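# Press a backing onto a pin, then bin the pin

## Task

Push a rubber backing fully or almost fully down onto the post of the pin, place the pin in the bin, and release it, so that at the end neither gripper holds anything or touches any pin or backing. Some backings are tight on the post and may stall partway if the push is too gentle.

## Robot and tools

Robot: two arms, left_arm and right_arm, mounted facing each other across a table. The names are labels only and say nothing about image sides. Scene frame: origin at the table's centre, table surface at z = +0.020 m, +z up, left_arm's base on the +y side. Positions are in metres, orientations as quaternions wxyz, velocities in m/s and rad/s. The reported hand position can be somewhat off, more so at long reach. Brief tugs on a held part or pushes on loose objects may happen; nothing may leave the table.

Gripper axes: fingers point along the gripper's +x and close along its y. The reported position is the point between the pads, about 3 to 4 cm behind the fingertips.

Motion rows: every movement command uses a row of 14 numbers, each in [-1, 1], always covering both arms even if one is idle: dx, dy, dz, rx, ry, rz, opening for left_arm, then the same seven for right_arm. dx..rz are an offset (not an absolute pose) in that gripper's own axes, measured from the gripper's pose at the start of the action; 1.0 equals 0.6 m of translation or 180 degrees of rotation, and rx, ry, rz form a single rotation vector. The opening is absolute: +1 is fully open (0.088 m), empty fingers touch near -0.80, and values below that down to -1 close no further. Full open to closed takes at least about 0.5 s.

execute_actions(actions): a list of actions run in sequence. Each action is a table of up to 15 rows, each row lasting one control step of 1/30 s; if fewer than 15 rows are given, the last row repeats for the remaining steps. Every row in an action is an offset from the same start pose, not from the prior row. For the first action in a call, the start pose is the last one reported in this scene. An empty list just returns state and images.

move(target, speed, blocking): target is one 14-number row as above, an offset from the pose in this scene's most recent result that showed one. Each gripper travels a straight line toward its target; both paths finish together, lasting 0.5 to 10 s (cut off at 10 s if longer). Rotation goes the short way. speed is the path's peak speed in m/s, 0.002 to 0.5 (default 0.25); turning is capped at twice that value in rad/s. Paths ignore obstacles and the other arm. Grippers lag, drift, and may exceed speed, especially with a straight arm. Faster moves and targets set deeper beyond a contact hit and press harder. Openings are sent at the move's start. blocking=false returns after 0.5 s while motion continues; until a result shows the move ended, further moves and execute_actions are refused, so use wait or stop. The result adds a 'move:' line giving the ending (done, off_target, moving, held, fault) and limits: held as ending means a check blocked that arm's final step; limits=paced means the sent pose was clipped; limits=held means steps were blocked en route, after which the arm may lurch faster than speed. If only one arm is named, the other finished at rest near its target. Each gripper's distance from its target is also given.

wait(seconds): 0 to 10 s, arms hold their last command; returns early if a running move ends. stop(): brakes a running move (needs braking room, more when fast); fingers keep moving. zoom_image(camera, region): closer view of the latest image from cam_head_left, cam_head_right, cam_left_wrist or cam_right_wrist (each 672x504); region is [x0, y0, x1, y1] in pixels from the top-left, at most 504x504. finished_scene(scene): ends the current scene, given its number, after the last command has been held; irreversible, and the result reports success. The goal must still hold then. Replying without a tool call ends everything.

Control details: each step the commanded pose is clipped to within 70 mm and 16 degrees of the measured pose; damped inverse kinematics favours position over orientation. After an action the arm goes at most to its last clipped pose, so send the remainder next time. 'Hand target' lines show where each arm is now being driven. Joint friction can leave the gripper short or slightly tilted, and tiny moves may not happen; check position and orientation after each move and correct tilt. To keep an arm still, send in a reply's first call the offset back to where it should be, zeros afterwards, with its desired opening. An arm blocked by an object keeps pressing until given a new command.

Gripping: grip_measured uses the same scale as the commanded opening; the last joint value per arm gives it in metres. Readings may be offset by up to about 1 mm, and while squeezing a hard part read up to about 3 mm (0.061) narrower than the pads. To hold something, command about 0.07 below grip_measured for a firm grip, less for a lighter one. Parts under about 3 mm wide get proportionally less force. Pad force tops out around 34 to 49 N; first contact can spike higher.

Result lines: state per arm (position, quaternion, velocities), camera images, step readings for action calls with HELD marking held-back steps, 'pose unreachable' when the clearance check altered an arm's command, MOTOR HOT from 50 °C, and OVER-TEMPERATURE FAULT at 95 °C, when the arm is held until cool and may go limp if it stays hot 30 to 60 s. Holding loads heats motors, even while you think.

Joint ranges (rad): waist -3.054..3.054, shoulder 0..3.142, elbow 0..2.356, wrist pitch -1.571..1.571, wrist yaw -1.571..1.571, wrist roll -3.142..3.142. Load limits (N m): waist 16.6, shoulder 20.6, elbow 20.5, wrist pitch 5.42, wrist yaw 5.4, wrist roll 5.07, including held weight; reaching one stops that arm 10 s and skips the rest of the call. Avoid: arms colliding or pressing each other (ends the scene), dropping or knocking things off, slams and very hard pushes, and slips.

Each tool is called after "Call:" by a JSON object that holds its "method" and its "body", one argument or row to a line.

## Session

Call:
{"method": "execute_actions", "body": {
  "actions": []
}}

Scene clock: 0.00 s.
left_arm: end_effector_position=(+0.2221, +0.2567, +0.3859) grip_measured=+0.985 end_effector_quat_wxyz=(+0.722, +0.333, +0.127, -0.594) end_effector_velocity=(-0.002, +0.000, -0.002) end_effector_angular_velocity=(+0.006, +0.008, +0.003) | right_arm: end_effector_position=(-0.3038, -0.3459, +0.1995) grip_measured=+0.982 end_effector_quat_wxyz=(+0.275, +0.020, +0.738, -0.616) end_effector_velocity=(+0.001, +0.001, +0.005) end_effector_angular_velocity=(-0.013, +0.013, +0.008)
Joint positions: left_arm=[ 1.167  0.973  1.203 -0.925  0.445  0.761  0.087] | right_arm=[ 0.579  2.081  1.134  0.394 -0.61  -2.012  0.087]
Joint velocities: left_arm=[-0.007 -0.002 -0.002 -0.007 -0.007 -0.007 -0.   ] | right_arm=[-0.007 -0.007 -0.002  0.007 -0.022  0.007 -0.   ]
Heat: left arm: hottest wrist pitch 35 °C (+0.0 °C/min); right arm: hottest shoulder 33 °C (+0.0 °C/min).
Hand target (left_arm): +0.222, +0.257, +0.386; +0.722, +0.333, +0.127, -0.594
Hand target (right_arm): -0.304, -0.346, +0.200; +0.275, +0.020, +0.738, -0.616

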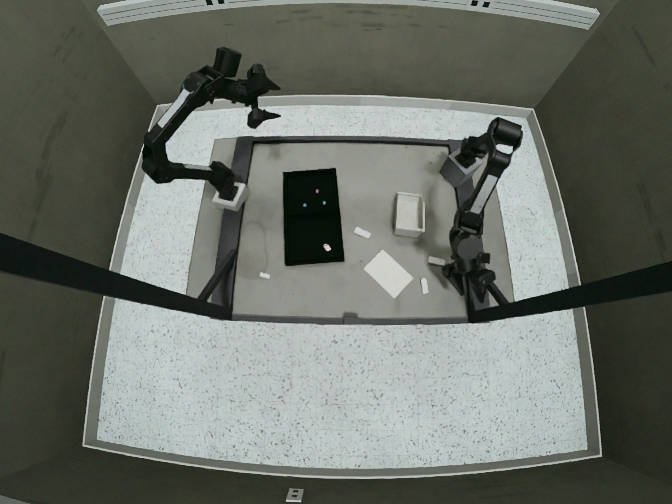

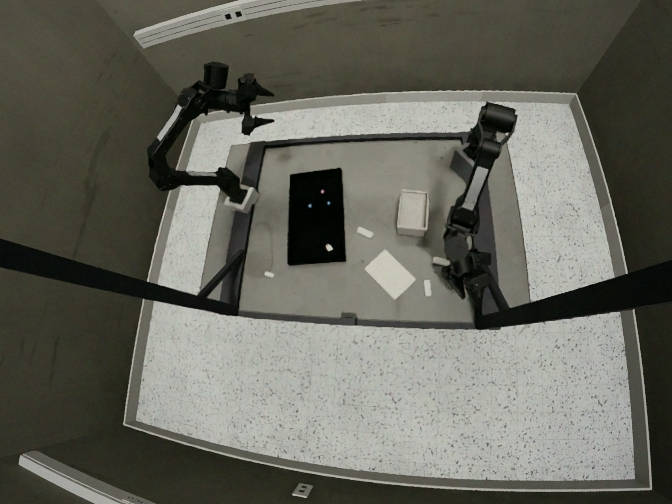

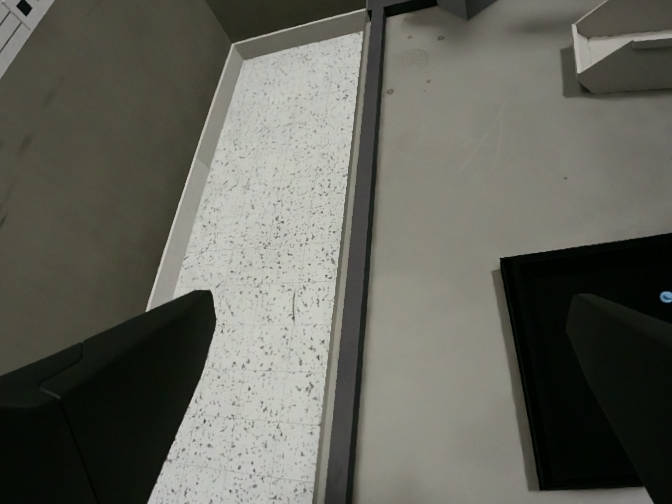

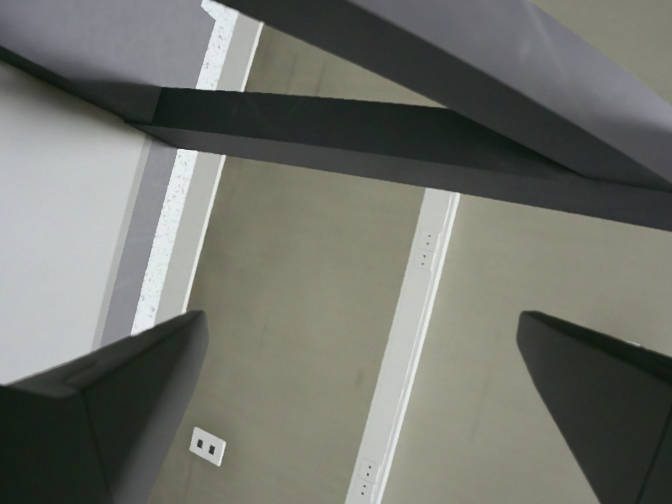

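Call:
{"method": "zoom_image", "body": {
  "camera": "cam_head_left",
  "region": [270, 160, 370, 275]
}}

Call:
{"method": "zoom_image", "body": {
  "camera": "cam_head_right",
  "region": [275, 160, 375, 275]
}}

Region (270, 160, 370, 275) of cam_head_left's 672x504 image, scaled by 4.383, with more detail than that image has; it fills the left 438 columns of this view, and the rest is white.

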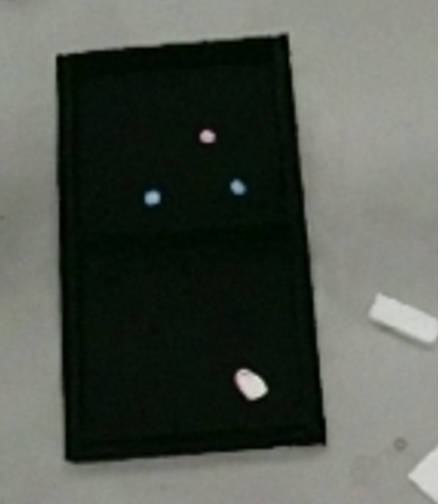

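Region (275, 160, 375, 275) of cam_head_right's 672x504 image, scaled by 4.383, with more detail than that image has; it fills the left 438 columns of this view, and the rest is white.

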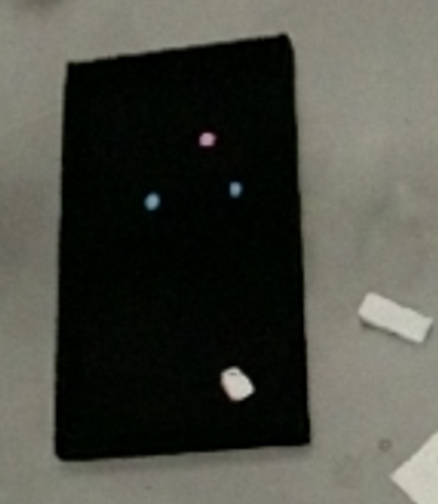

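Call:
{"method": "move", "body": {
  "target": [0.232,-0.513,-0.009,-0.026,0.283,-0.11,1,0,0,0,0,0,0,1],
  "speed": 0.3
}}

Scene clock: 49.33 s.
left_arm: end_effector_position=(-0.0323, +0.1306, +0.2044) grip_measured=+0.985 end_effector_quat_wxyz=(+0.498, +0.495, +0.497, -0.510) end_effector_velocity=(+0.000, +0.002, -0.005) end_effector_angular_velocity=(+0.023, +0.001, +0.010) | right_arm: end_effector_position=(-0.3038, -0.3459, +0.1995) grip_measured=+0.982 end_effector_quat_wxyz=(+0.275, +0.020, +0.738, -0.616) end_effector_velocity=(+0.001, +0.002, +0.001) end_effector_angular_velocity=(+0.021, +0.003, +0.001)
Joint positions: left_arm=[-0.002  1.858  1.561 -1.254  0.01  -0.275  0.087] | right_arm=[ 0.579  2.081  1.134  0.394 -0.61  -2.012  0.087]
Joint velocities: left_arm=[ 0.002  0.012 -0.002 -0.007  0.007 -0.007 -0.   ] | right_arm=[-0.002 -0.007 -0.002 -0.007  0.007 -0.022  0.   ]
Heat: left arm: hottest wrist pitch 37 °C (+2.4 °C/min); right arm: hottest shoulder 44 °C (+13.4 °C/min).
Hand target (left_arm): -0.035, +0.128, +0.204; +0.497, +0.494, +0.499, -0.511
Hand target (right_arm): -0.304, -0.346, +0.200; +0.275, +0.020, +0.738, -0.616
Off the commanded pose (left_arm): 0.005 m, 1 deg.
Off the commanded pose (right_arm): 0.000 m, 0 deg.
move: done

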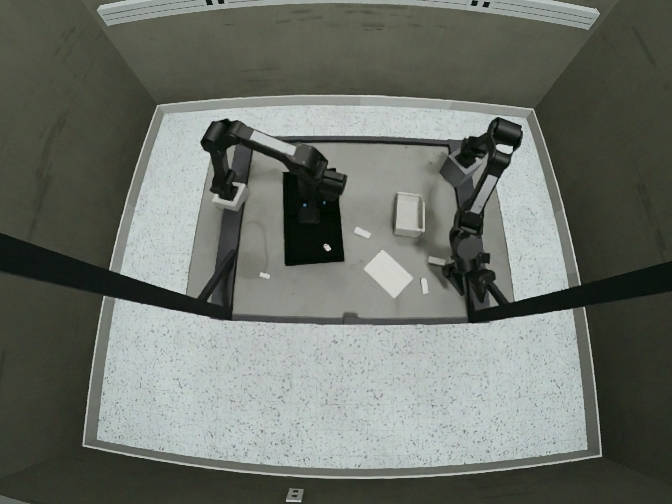

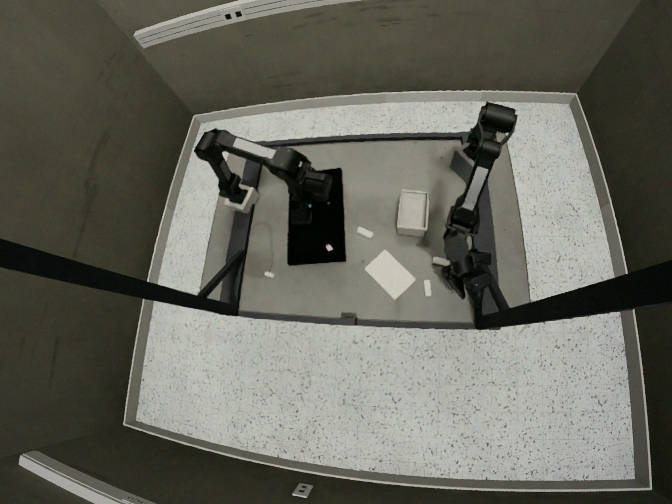

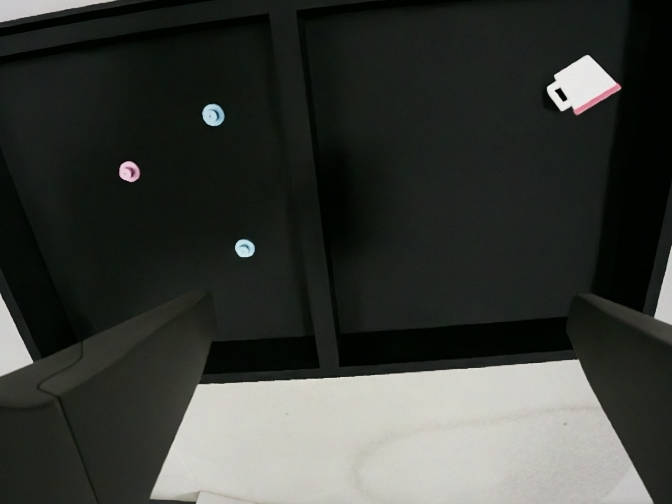

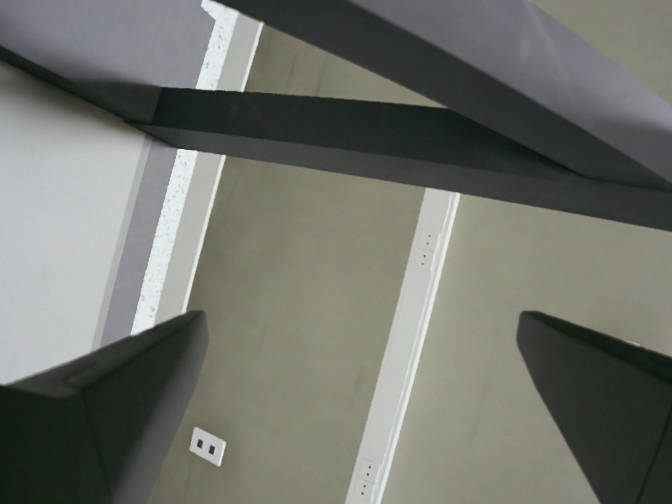

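Call:
{"method": "zoom_image", "body": {
  "camera": "cam_left_wrist",
  "region": [520, 30, 660, 140]
}}

Call:
{"method": "zoom_image", "body": {
  "camera": "cam_left_wrist",
  "region": [100, 90, 280, 270]
}}

Region (520, 30, 660, 140) of cam_left_wrist's 672x504 image, scaled by 3.600, with more detail than that image has; it fills the top 396 rows of this view, and the rest is white.

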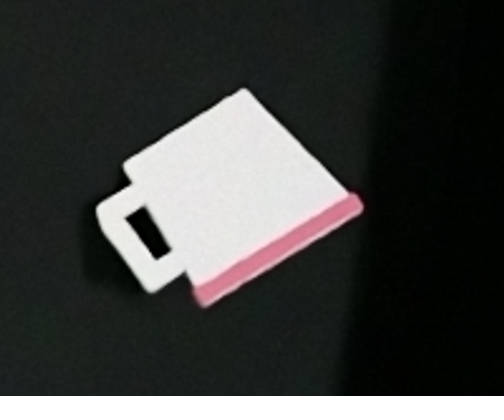

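Region (100, 90, 280, 270) of cam_left_wrist's 672x504 image, scaled by 2.800, with more detail than that image has.

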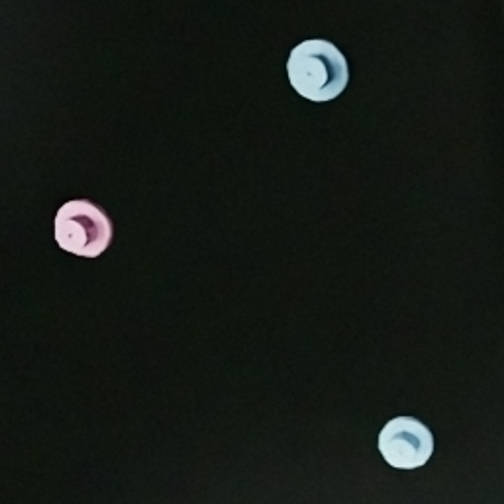

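Call:
{"method": "zoom_image", "body": {
  "camera": "cam_left_wrist",
  "region": [420, 0, 672, 380]
}}

Region (420, 0, 672, 380) of cam_left_wrist's 672x504 image, scaled by 1.326, with more detail than that image has; it fills the left 334 columns of this view, and the rest is white.

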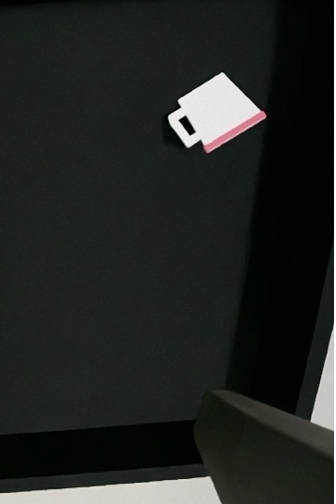

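Call:
{"method": "move", "body": {
  "target": [0.1548,0.2029,0.0132,0.194,0.005,0.0045,-0.45,-0.438,0.393,-0.451,0.745,0.437,-0.122,-0.1],
  "speed": 0.4
}}

Scene clock: 173.30 s.
left_arm: end_effector_position=(+0.0872, +0.1182, +0.1154) grip_measured=-0.447 end_effector_quat_wxyz=(+0.332, +0.627, +0.316, -0.630) end_effector_velocity=(+0.004, +0.004, -0.001) end_effector_angular_velocity=(+0.013, -0.021, +0.010) | right_arm: end_effector_position=(-0.0983, +0.0395, +0.1327) grip_measured=-0.098 end_effector_quat_wxyz=(+0.407, -0.427, +0.232, +0.773) end_effector_velocity=(+0.000, -0.000, -0.003) end_effector_angular_velocity=(-0.016, -0.007, +0.008)
Joint positions: left_arm=[ 0.336  1.926  1.288 -0.91  -0.006  0.672  0.017] | right_arm=[-0.097  2.376  1.737 -0.376 -0.03  -0.027  0.034]
Joint velocities: left_arm=[ 0.002 -0.002 -0.007 -0.007 -0.022 -0.007 -0.   ] | right_arm=[-0.002  0.012  0.017 -0.022 -0.007 -0.007  0.   ]
Heat: left arm: hottest elbow 35 °C (+0.0 °C/min); right arm: hottest shoulder 50 °C (+2.0 °C/min). Fold the right arm in close to its base before you think long.
Hand target (left_arm): +0.089, +0.122, +0.109; +0.326, +0.631, +0.321, -0.626
Hand target (right_arm): -0.098, +0.039, +0.126; +0.407, -0.432, +0.236, +0.770
Off the commanded pose (left_arm): 0.006 m, 1 deg.
Off the commanded pose (right_arm): 0.008 m, 1 deg.
MOTOR HOT: a motor of the right arm reached 50 °C. Now the hottest motor of the right arm, joint 2 (shoulder), reports 50 °C. The temperature limit of the motors' drives, at which the controller stops that arm, is 95 °C. To cool a motor, set the load down, stop pushing, or move to a pose that needs little force.
move: done

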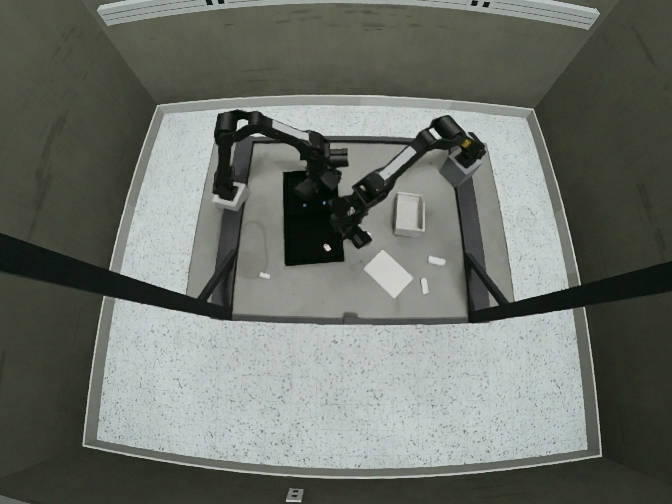

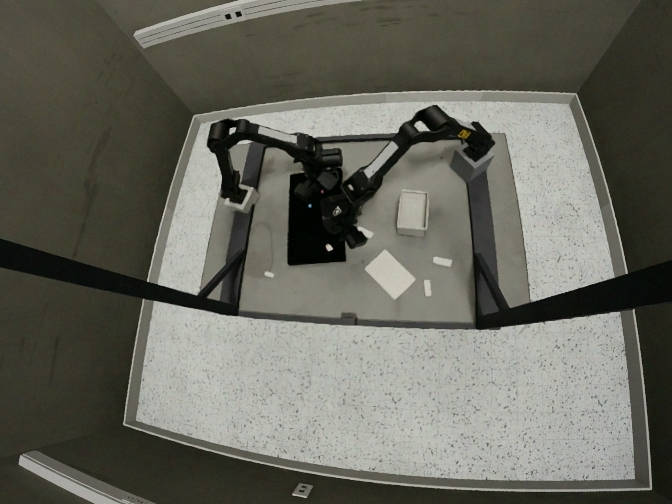

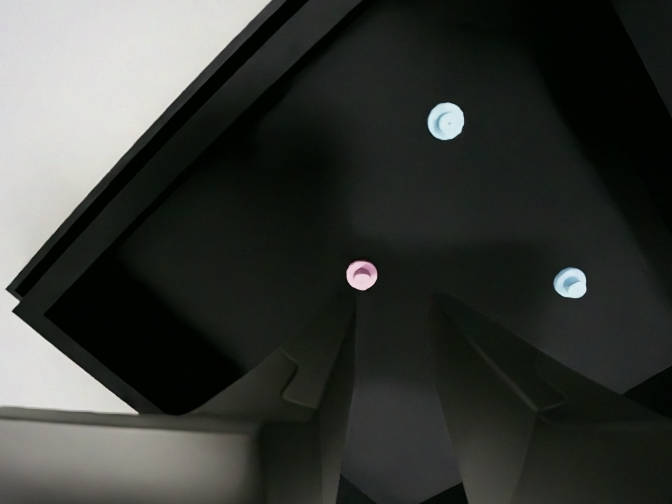

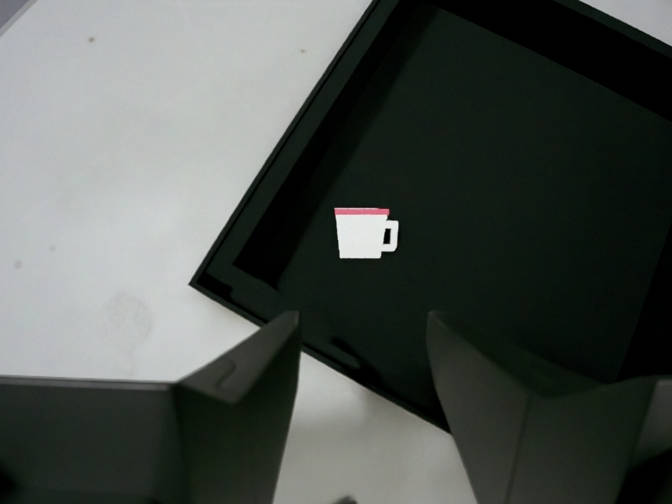

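Call:
{"method": "execute_actions", "body": {
  "actions": []
}}

Scene clock: 195.67 s.
left_arm: end_effector_position=(+0.0872, +0.1181, +0.1154) grip_measured=-0.447 end_effector_quat_wxyz=(+0.333, +0.627, +0.316, -0.630) end_effector_velocity=(+0.004, +0.006, +0.000) end_effector_angular_velocity=(+0.024, -0.035, +0.020) | right_arm: end_effector_position=(-0.0983, +0.0395, +0.1325) grip_measured=-0.098 end_effector_quat_wxyz=(+0.407, -0.427, +0.233, +0.773) end_effector_velocity=(+0.002, -0.007, -0.005) end_effector_angular_velocity=(-0.035, -0.004, +0.015)
Joint positions: left_arm=[ 0.336  1.926  1.288 -0.909 -0.006  0.672  0.017] | right_arm=[-0.097  2.377  1.739 -0.379 -0.03  -0.026  0.034]
Joint velocities: left_arm=[-0.002 -0.002 -0.002 -0.022 -0.037 -0.022 -0.   ] | right_arm=[-0.002 -0.002 -0.012 -0.022 -0.022 -0.007 -0.   ]
Heat: left arm: hottest elbow 33 °C (-3.0 °C/min); right arm: hottest shoulder 51 °C (+2.0 °C/min). Fold the right arm in close to its base before you think long.
Hand target (left_arm): +0.089, +0.122, +0.109; +0.326, +0.631, +0.321, -0.626
Hand target (right_arm): -0.098, +0.039, +0.126; +0.407, -0.432, +0.236, +0.770
Off the commanded pose (left_arm): 0.006 m, 1 deg.
Off the commanded pose (right_arm): 0.007 m, 1 deg.
MOTOR HOT: still on. Now the hottest motor of the right arm, joint 2 (shoulder), reports 51 °C; a drive's own limit is 95 °C.

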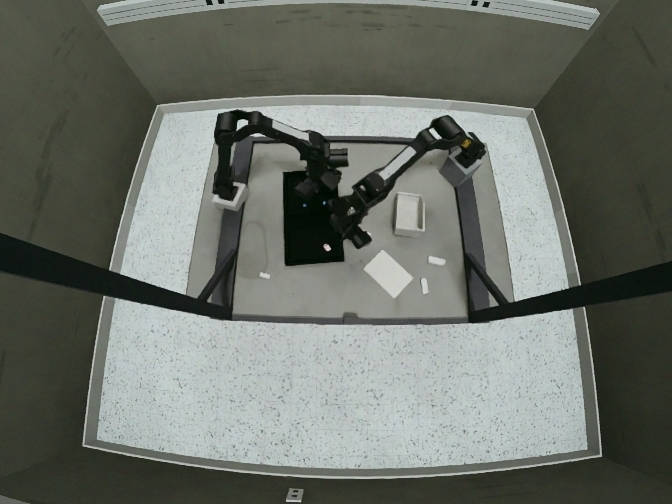

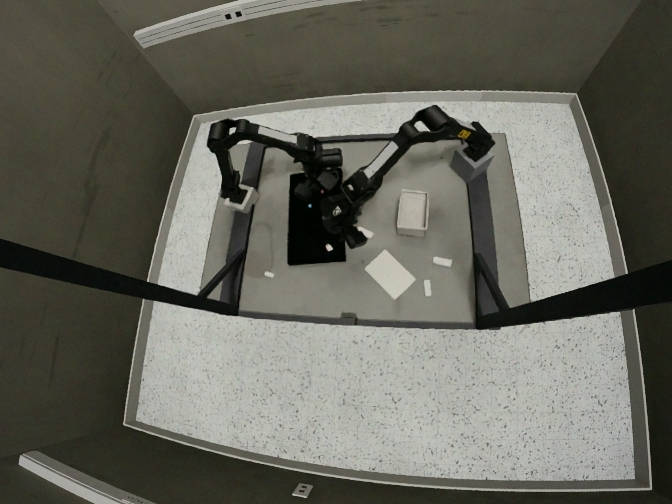

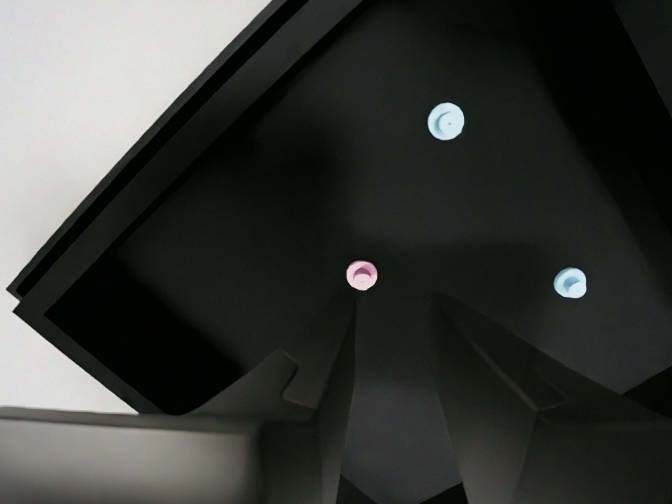

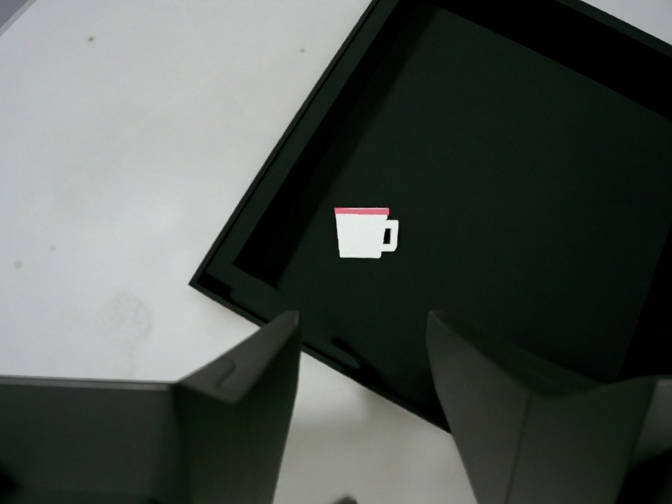

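Call:
{"method": "move", "body": {
  "target": [0.045,0.0105,-0.0175,0,0,0,-0.45, 0.08,-0.012,0.004,0,0,0,-0.1],
  "speed": 0.08
}}

Scene clock: 222.87 s.
left_arm: end_effector_position=(+0.0976, +0.1184, +0.0943) grip_measured=-0.447 end_effector_quat_wxyz=(+0.339, +0.624, +0.309, -0.632) end_effector_velocity=(-0.002, +0.002, +0.000) end_effector_angular_velocity=(+0.008, -0.007, -0.014) | right_arm: end_effector_position=(-0.1090, +0.0664, +0.1007) grip_measured=-0.098 end_effector_quat_wxyz=(+0.410, -0.423, +0.230, +0.775) end_effector_velocity=(+0.004, -0.000, -0.003) end_effector_angular_velocity=(-0.011, -0.004, +0.003)
Joint positions: left_arm=[ 0.366  1.947  1.225 -0.805 -0.006  0.701  0.017] | right_arm=[-0.107  2.536  1.895 -0.364 -0.033 -0.034  0.034]
Joint velocities: left_arm=[-0.007 -0.002 -0.002 -0.007 -0.007  0.007 -0.   ] | right_arm=[-0.007  0.002 -0.002 -0.007 -0.007 -0.007  0.   ]
Heat: left arm: hottest shoulder 33 °C (-3.0 °C/min); right arm: hottest shoulder 52 °C (+3.0 °C/min). Fold the right arm in close to its base before you think long.
Hand target (left_arm): +0.098, +0.123, +0.088; +0.333, +0.627, +0.315, -0.630
Hand target (right_arm): -0.108, +0.066, +0.093; +0.407, -0.427, +0.233, +0.773
Off the commanded pose (left_arm): 0.007 m, 1 deg.
Off the commanded pose (right_arm): 0.008 m, 1 deg.
MOTOR HOT: still on. Now the hottest motor of the right arm, joint 2 (shoulder), reports 52 °C; a drive's own limit is 95 °C.
move: done

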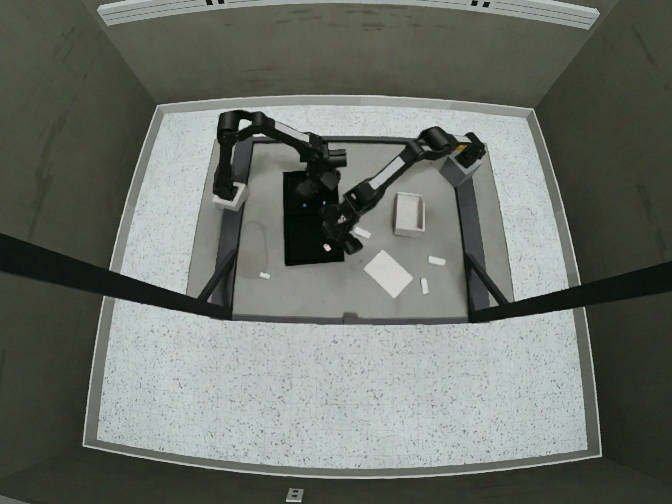

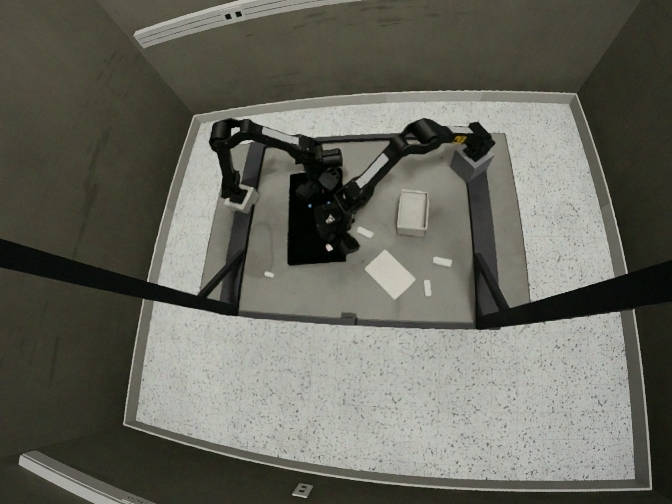

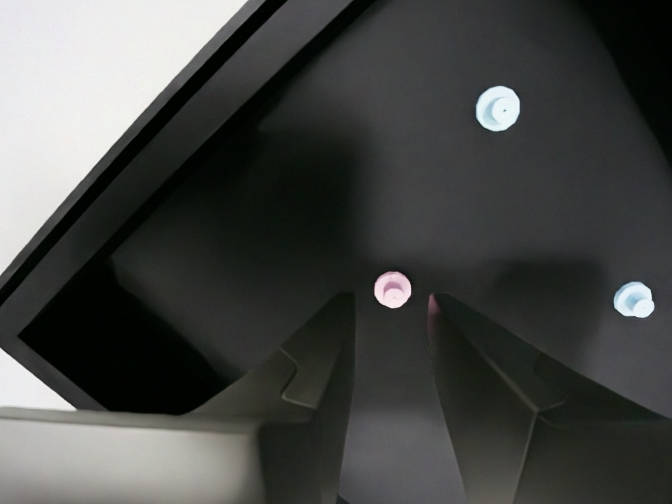

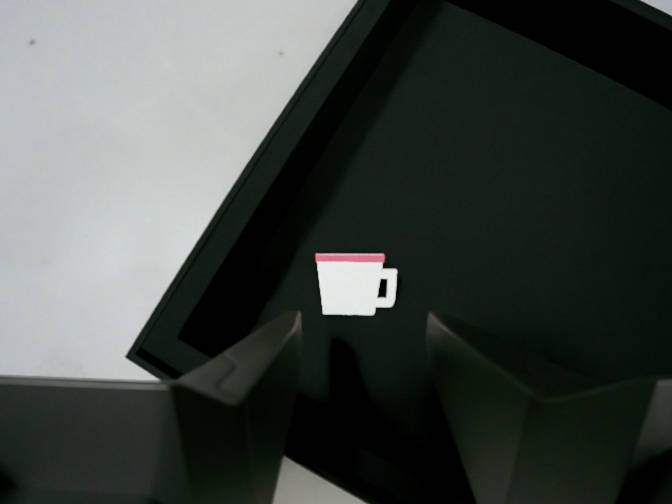

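Call:
{"method": "zoom_image", "body": {
  "camera": "cam_left_wrist",
  "region": [330, 250, 460, 340]
}}

Call:
{"method": "zoom_image", "body": {
  "camera": "cam_right_wrist",
  "region": [270, 230, 450, 350]
}}

Region (330, 250, 460, 340) of cam_left_wrist's 672x504 image, scaled by 3.877, with more detail than that image has; it fills the top 349 rows of this view, and the rest is white.

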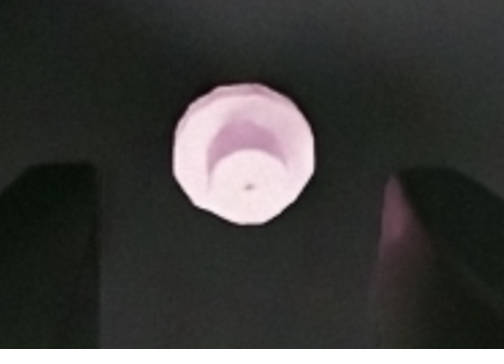

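Region (270, 230, 450, 350) of cam_right_wrist's 672x504 image, scaled by 2.800, with more detail than that image has.

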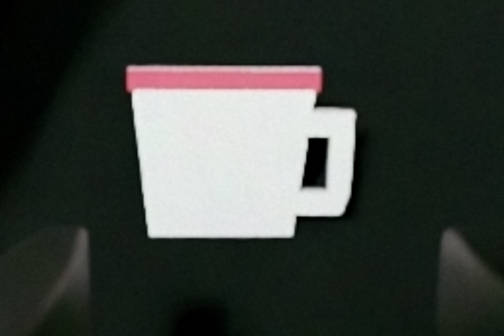

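Call:
{"method": "move", "body": {
  "target": [0.0337,-0.0059,-0.0158,0,0.0143,-0.0153,-0.45, 0.040,-0.001,-0.0048,0,0.004,0,-0.1],
  "speed": 0.05
}}

Call:
{"method": "zoom_image", "body": {
  "camera": "cam_left_wrist",
  "region": [330, 250, 460, 340]
}}

Call:
{"method": "zoom_image", "body": {
  "camera": "cam_right_wrist",
  "region": [270, 250, 450, 370]
}}

Scene clock: 302.17 s.
left_arm: end_effector_position=(+0.1000, +0.1230, +0.0794) grip_measured=-0.447 end_effector_quat_wxyz=(+0.324, +0.629, +0.325, -0.627) end_effector_velocity=(-0.000, +0.007, -0.001) end_effector_angular_velocity=(+0.027, -0.005, -0.010) | right_arm: end_effector_position=(-0.1148, +0.0760, +0.0866) grip_measured=-0.098 end_effector_quat_wxyz=(+0.410, -0.423, +0.230, +0.775) end_effector_velocity=(-0.006, +0.005, +0.007) end_effector_angular_velocity=(+0.026, +0.010, +0.025)
Joint positions: left_arm=[ 0.376  1.992  1.225 -0.805 -0.002  0.71   0.017] | right_arm=[-0.107  2.61   1.978 -0.374 -0.033 -0.034  0.034]
Joint velocities: left_arm=[-0.002 -0.002 -0.007 -0.022 -0.007  0.007 -0.   ] | right_arm=[ 0.002  0.002  0.022  0.007 -0.007 -0.022 -0.   ]
Heat: left arm: hottest shoulder 33 °C (+0.0 °C/min); right arm: hottest shoulder 56 °C (+3.0 °C/min). Fold the right arm in close to its base before you think long.
Hand target (left_arm): +0.100, +0.128, +0.074; +0.317, +0.631, +0.332, -0.626
Hand target (right_arm): -0.114, +0.075, +0.079; +0.408, -0.428, +0.233, +0.772
Off the commanded pose (left_arm): 0.007 m, 1 deg.
Off the commanded pose (right_arm): 0.008 m, 1 deg.
MOTOR HOT: still on. Now the hottest motor of the right arm, joint 2 (shoulder), reports 56 °C; a drive's own limit is 95 °C.
move: done

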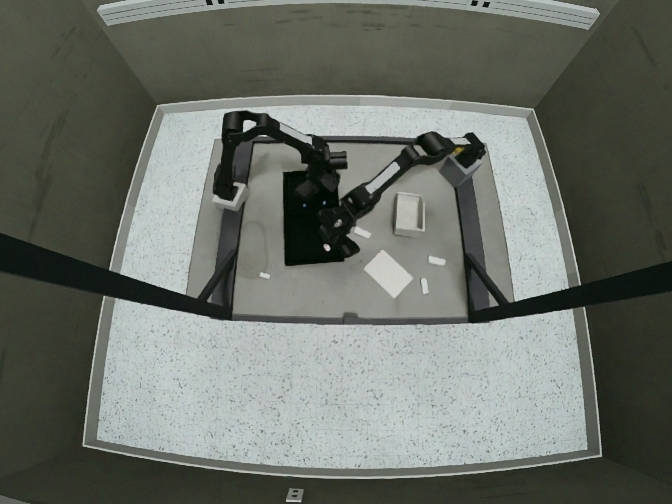

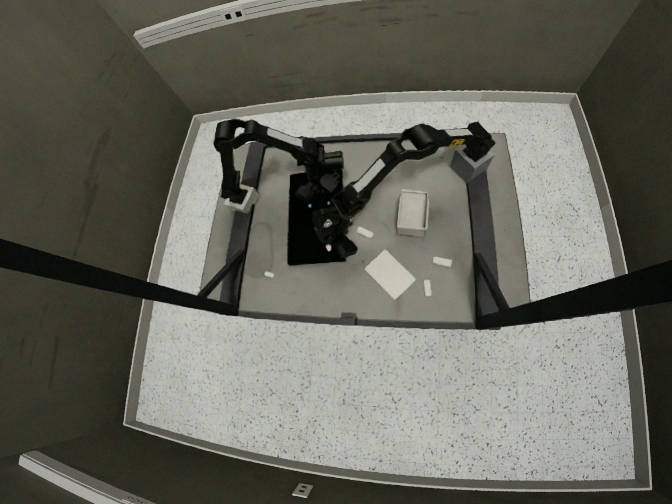

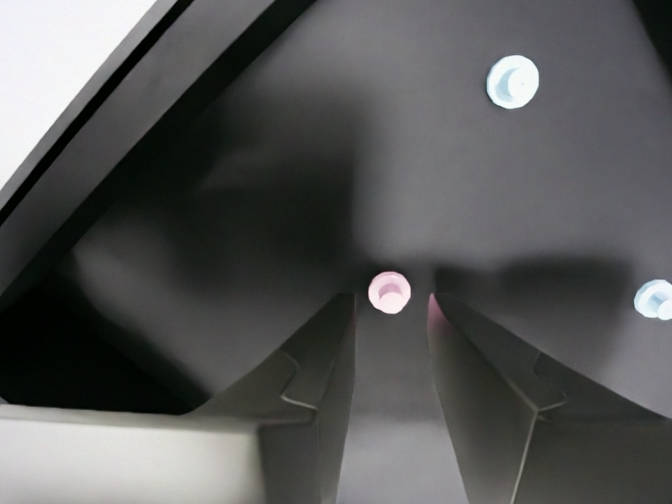

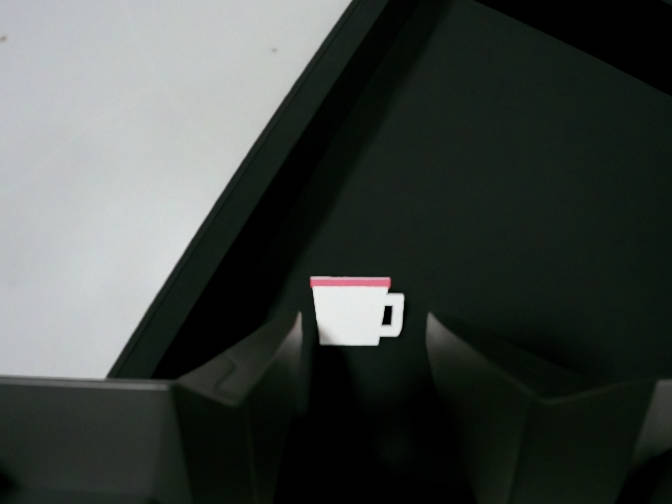

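Region (330, 250, 460, 340) of cam_left_wrist's 672x504 image, scaled by 3.877, with more detail than that image has; it fills the top 349 rows of this view, and the rest is white.

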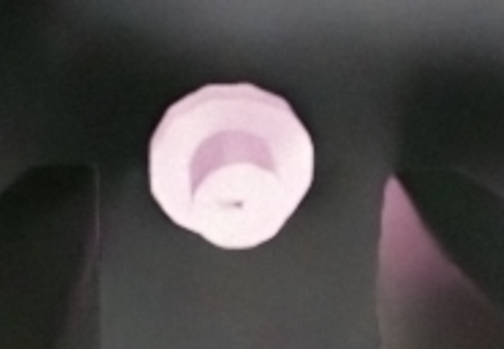

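Region (270, 250, 450, 370) of cam_right_wrist's 672x504 image, scaled by 2.800, with more detail than that image has.

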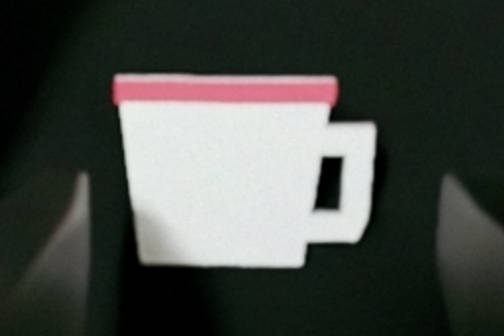

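Call:
{"method": "move", "body": {
  "target": [0.022,-0.0038,-0.0065,0,0.0048,-0.0049,-0.62, 0.0337,0.002,-0.008,0,0.004,0,-0.16],
  "speed": 0.03
}}

Call:
{"method": "zoom_image", "body": {
  "camera": "cam_left_wrist",
  "region": [330, 270, 460, 360]
}}

Call:
{"method": "zoom_image", "body": {
  "camera": "cam_right_wrist",
  "region": [270, 270, 450, 390]
}}

Scene clock: 354.63 s.
left_arm: end_effector_position=(+0.1000, +0.1233, +0.0719) grip_measured=-0.617 end_effector_quat_wxyz=(+0.323, +0.630, +0.326, -0.627) end_effector_velocity=(+0.000, +0.002, +0.000) end_effector_angular_velocity=(+0.008, -0.007, -0.010) | right_arm: end_effector_position=(-0.1202, +0.0840, +0.0787) grip_measured=-0.158 end_effector_quat_wxyz=(+0.411, -0.420, +0.228, +0.777) end_effector_velocity=(+0.002, +0.003, +0.002) end_effector_angular_velocity=(+0.001, +0.003, +0.003)
Joint positions: left_arm=[ 0.376  2.008  1.214 -0.782 -0.002  0.71   0.009] | right_arm=[-0.106  2.662  2.042 -0.377 -0.033 -0.033  0.031]
Joint velocities: left_arm=[-0.002 -0.002 -0.002 -0.007 -0.007  0.007 -0.   ] | right_arm=[-0.007  0.002  0.012 -0.007 -0.007 -0.007 -0.   ]
Heat: left arm: hottest shoulder 34 °C (+1.0 °C/min); right arm: hottest shoulder 58 °C (+2.0 °C/min). Fold the right arm in close to its base before you think long.
Hand target (left_arm): +0.100, +0.128, +0.066; +0.316, +0.631, +0.333, -0.625
Hand target (right_arm): -0.120, +0.081, +0.067; +0.408, -0.428, +0.233, +0.772
Off the commanded pose (left_arm): 0.007 m, 1 deg.
Off the commanded pose (right_arm): 0.012 m, 1 deg.
MOTOR HOT: still on. Now the hottest motor of the right arm, joint 2 (shoulder), reports 58 °C; a drive's own limit is 95 °C.
move: off_target (right_arm)

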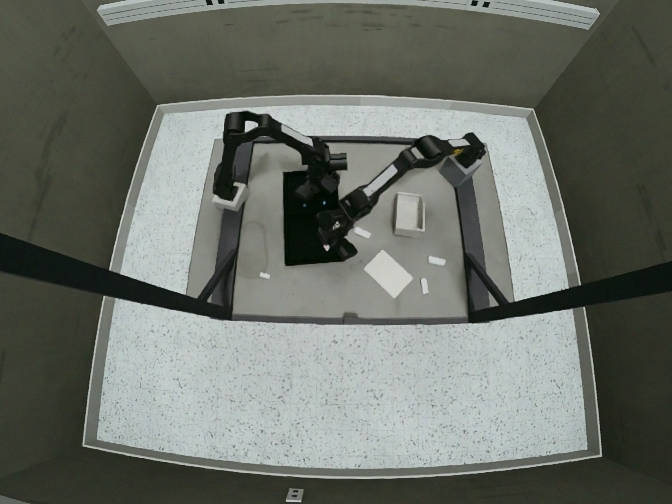

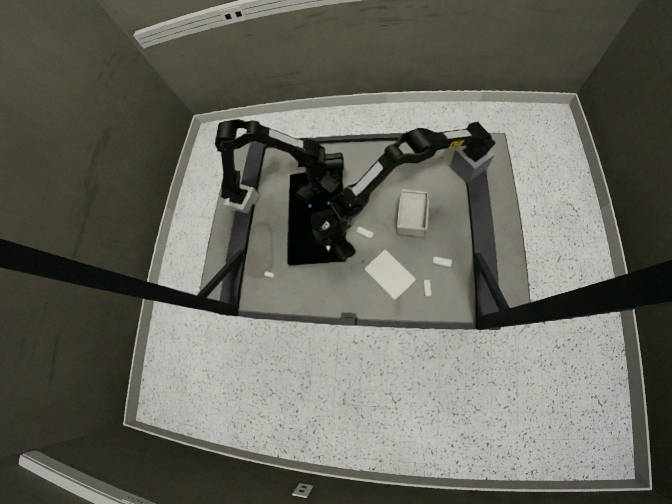

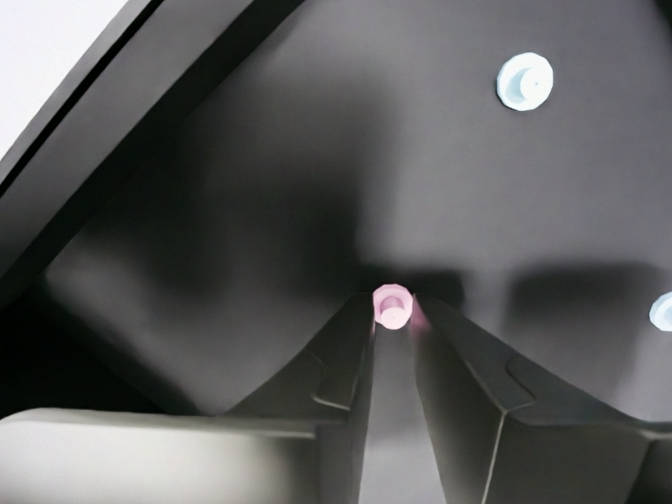

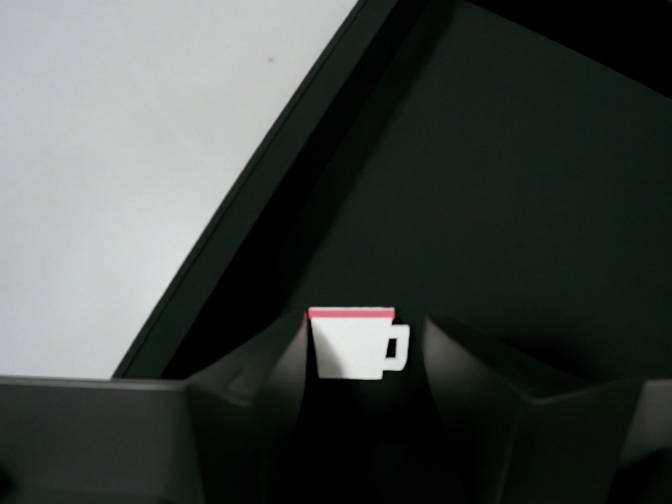

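Region (330, 270, 460, 360) of cam_left_wrist's 672x504 image, scaled by 3.877, with more detail than that image has; it fills the top 349 rows of this view, and the rest is white.

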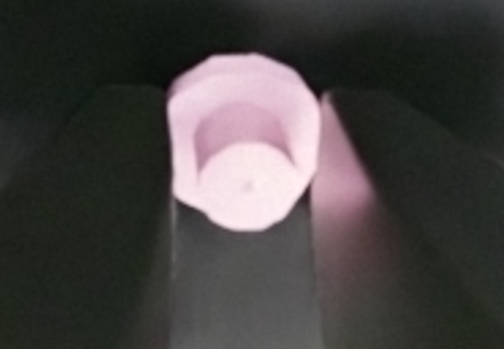

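Region (270, 270, 450, 390) of cam_right_wrist's 672x504 image, scaled by 2.800, with more detail than that image has.

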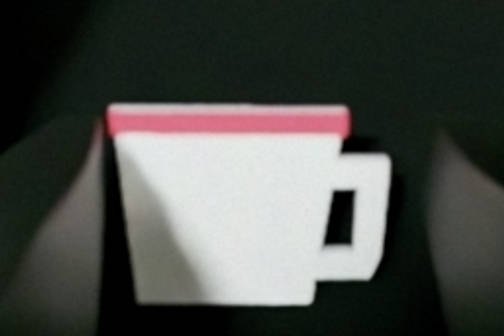

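Call:
{"method": "move", "body": {
  "target": [0.0105,-0.0035,-0.006,0,0.004,-0.004,-0.86, 0.0075,0.0025,-0.0037,0,0.0427,0,-0.16],
  "speed": 0.06
}}

Call:
{"method": "zoom_image", "body": {
  "camera": "cam_right_wrist",
  "region": [270, 270, 450, 390]
}}

Scene clock: 411.83 s.
left_arm: end_effector_position=(+0.1000, +0.1232, +0.0719) grip_measured=-0.777 end_effector_quat_wxyz=(+0.323, +0.630, +0.326, -0.627) end_effector_velocity=(+0.002, +0.002, +0.002) end_effector_angular_velocity=(+0.003, -0.007, +0.024) | right_arm: end_effector_position=(-0.1217, +0.0853, +0.0823) grip_measured=-0.158 end_effector_quat_wxyz=(+0.396, -0.464, +0.253, +0.751) end_effector_velocity=(+0.003, +0.001, -0.001) end_effector_angular_velocity=(-0.013, -0.012, -0.012)
Joint positions: left_arm=[ 0.376  2.008  1.214 -0.781 -0.002  0.71   0.001] | right_arm=[-0.104  2.77   2.325 -0.671 -0.03  -0.033  0.031]
Joint velocities: left_arm=[ 0.002 -0.007 -0.002 -0.007 -0.007 -0.022 -0.   ] | right_arm=[-0.002  0.017  0.037 -0.037  0.007  0.007  0.   ]
Heat: left arm: hottest shoulder 34 °C (+0.0 °C/min); right arm: hottest shoulder 59 °C (+1.0 °C/min). Fold the right arm in close to its base before you think long.
Hand target (left_arm): +0.100, +0.128, +0.066; +0.317, +0.631, +0.332, -0.625
Hand target (right_arm): -0.122, +0.084, +0.074; +0.395, -0.470, +0.255, +0.747
Off the commanded pose (left_arm): 0.008 m, 1 deg.
Off the commanded pose (right_arm): 0.009 m, 1 deg.
MOTOR HOT: still on. Now the hottest motor of the right arm, joint 2 (shoulder), reports 59 °C; a drive's own limit is 95 °C.
move: off_target (right_arm)

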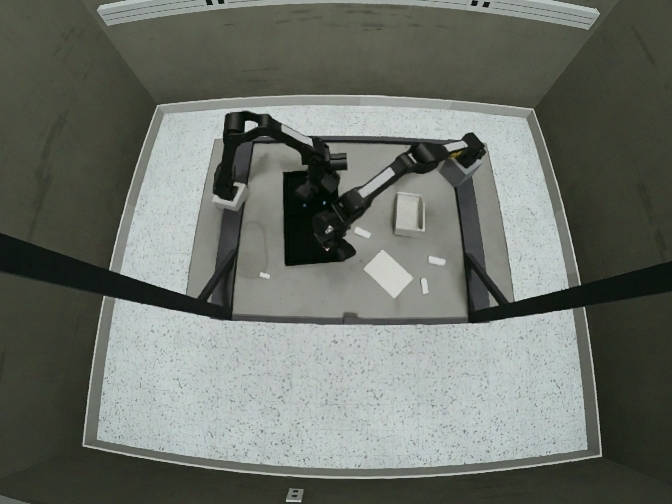

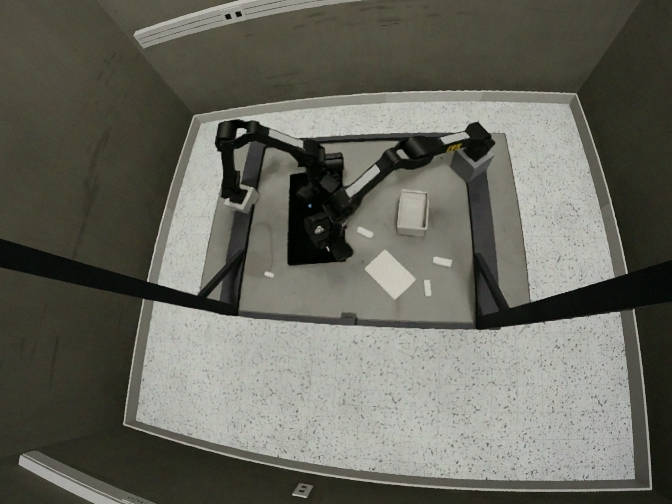

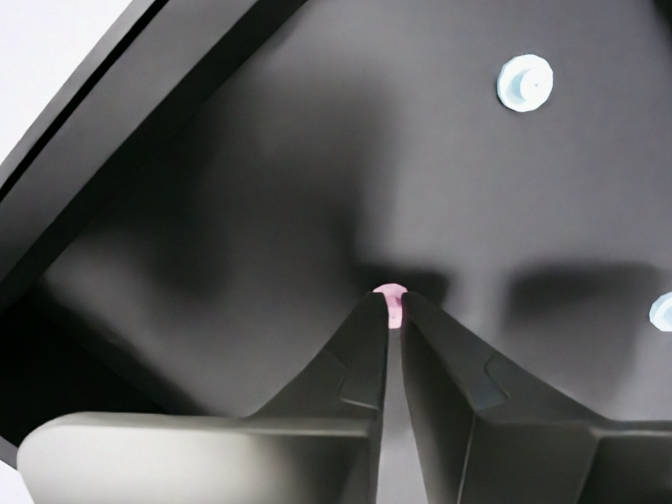

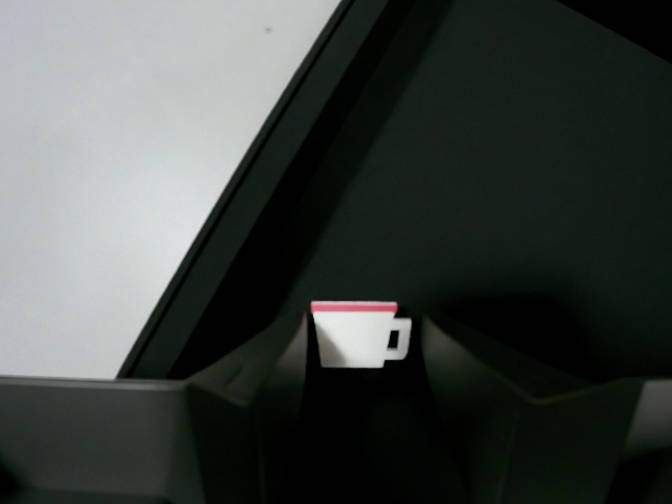

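Region (270, 270, 450, 390) of cam_right_wrist's 672x504 image, scaled by 2.800, with more detail than that image has.

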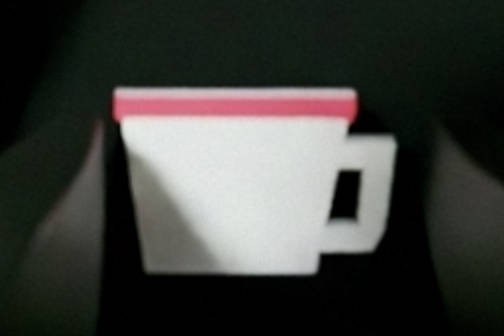

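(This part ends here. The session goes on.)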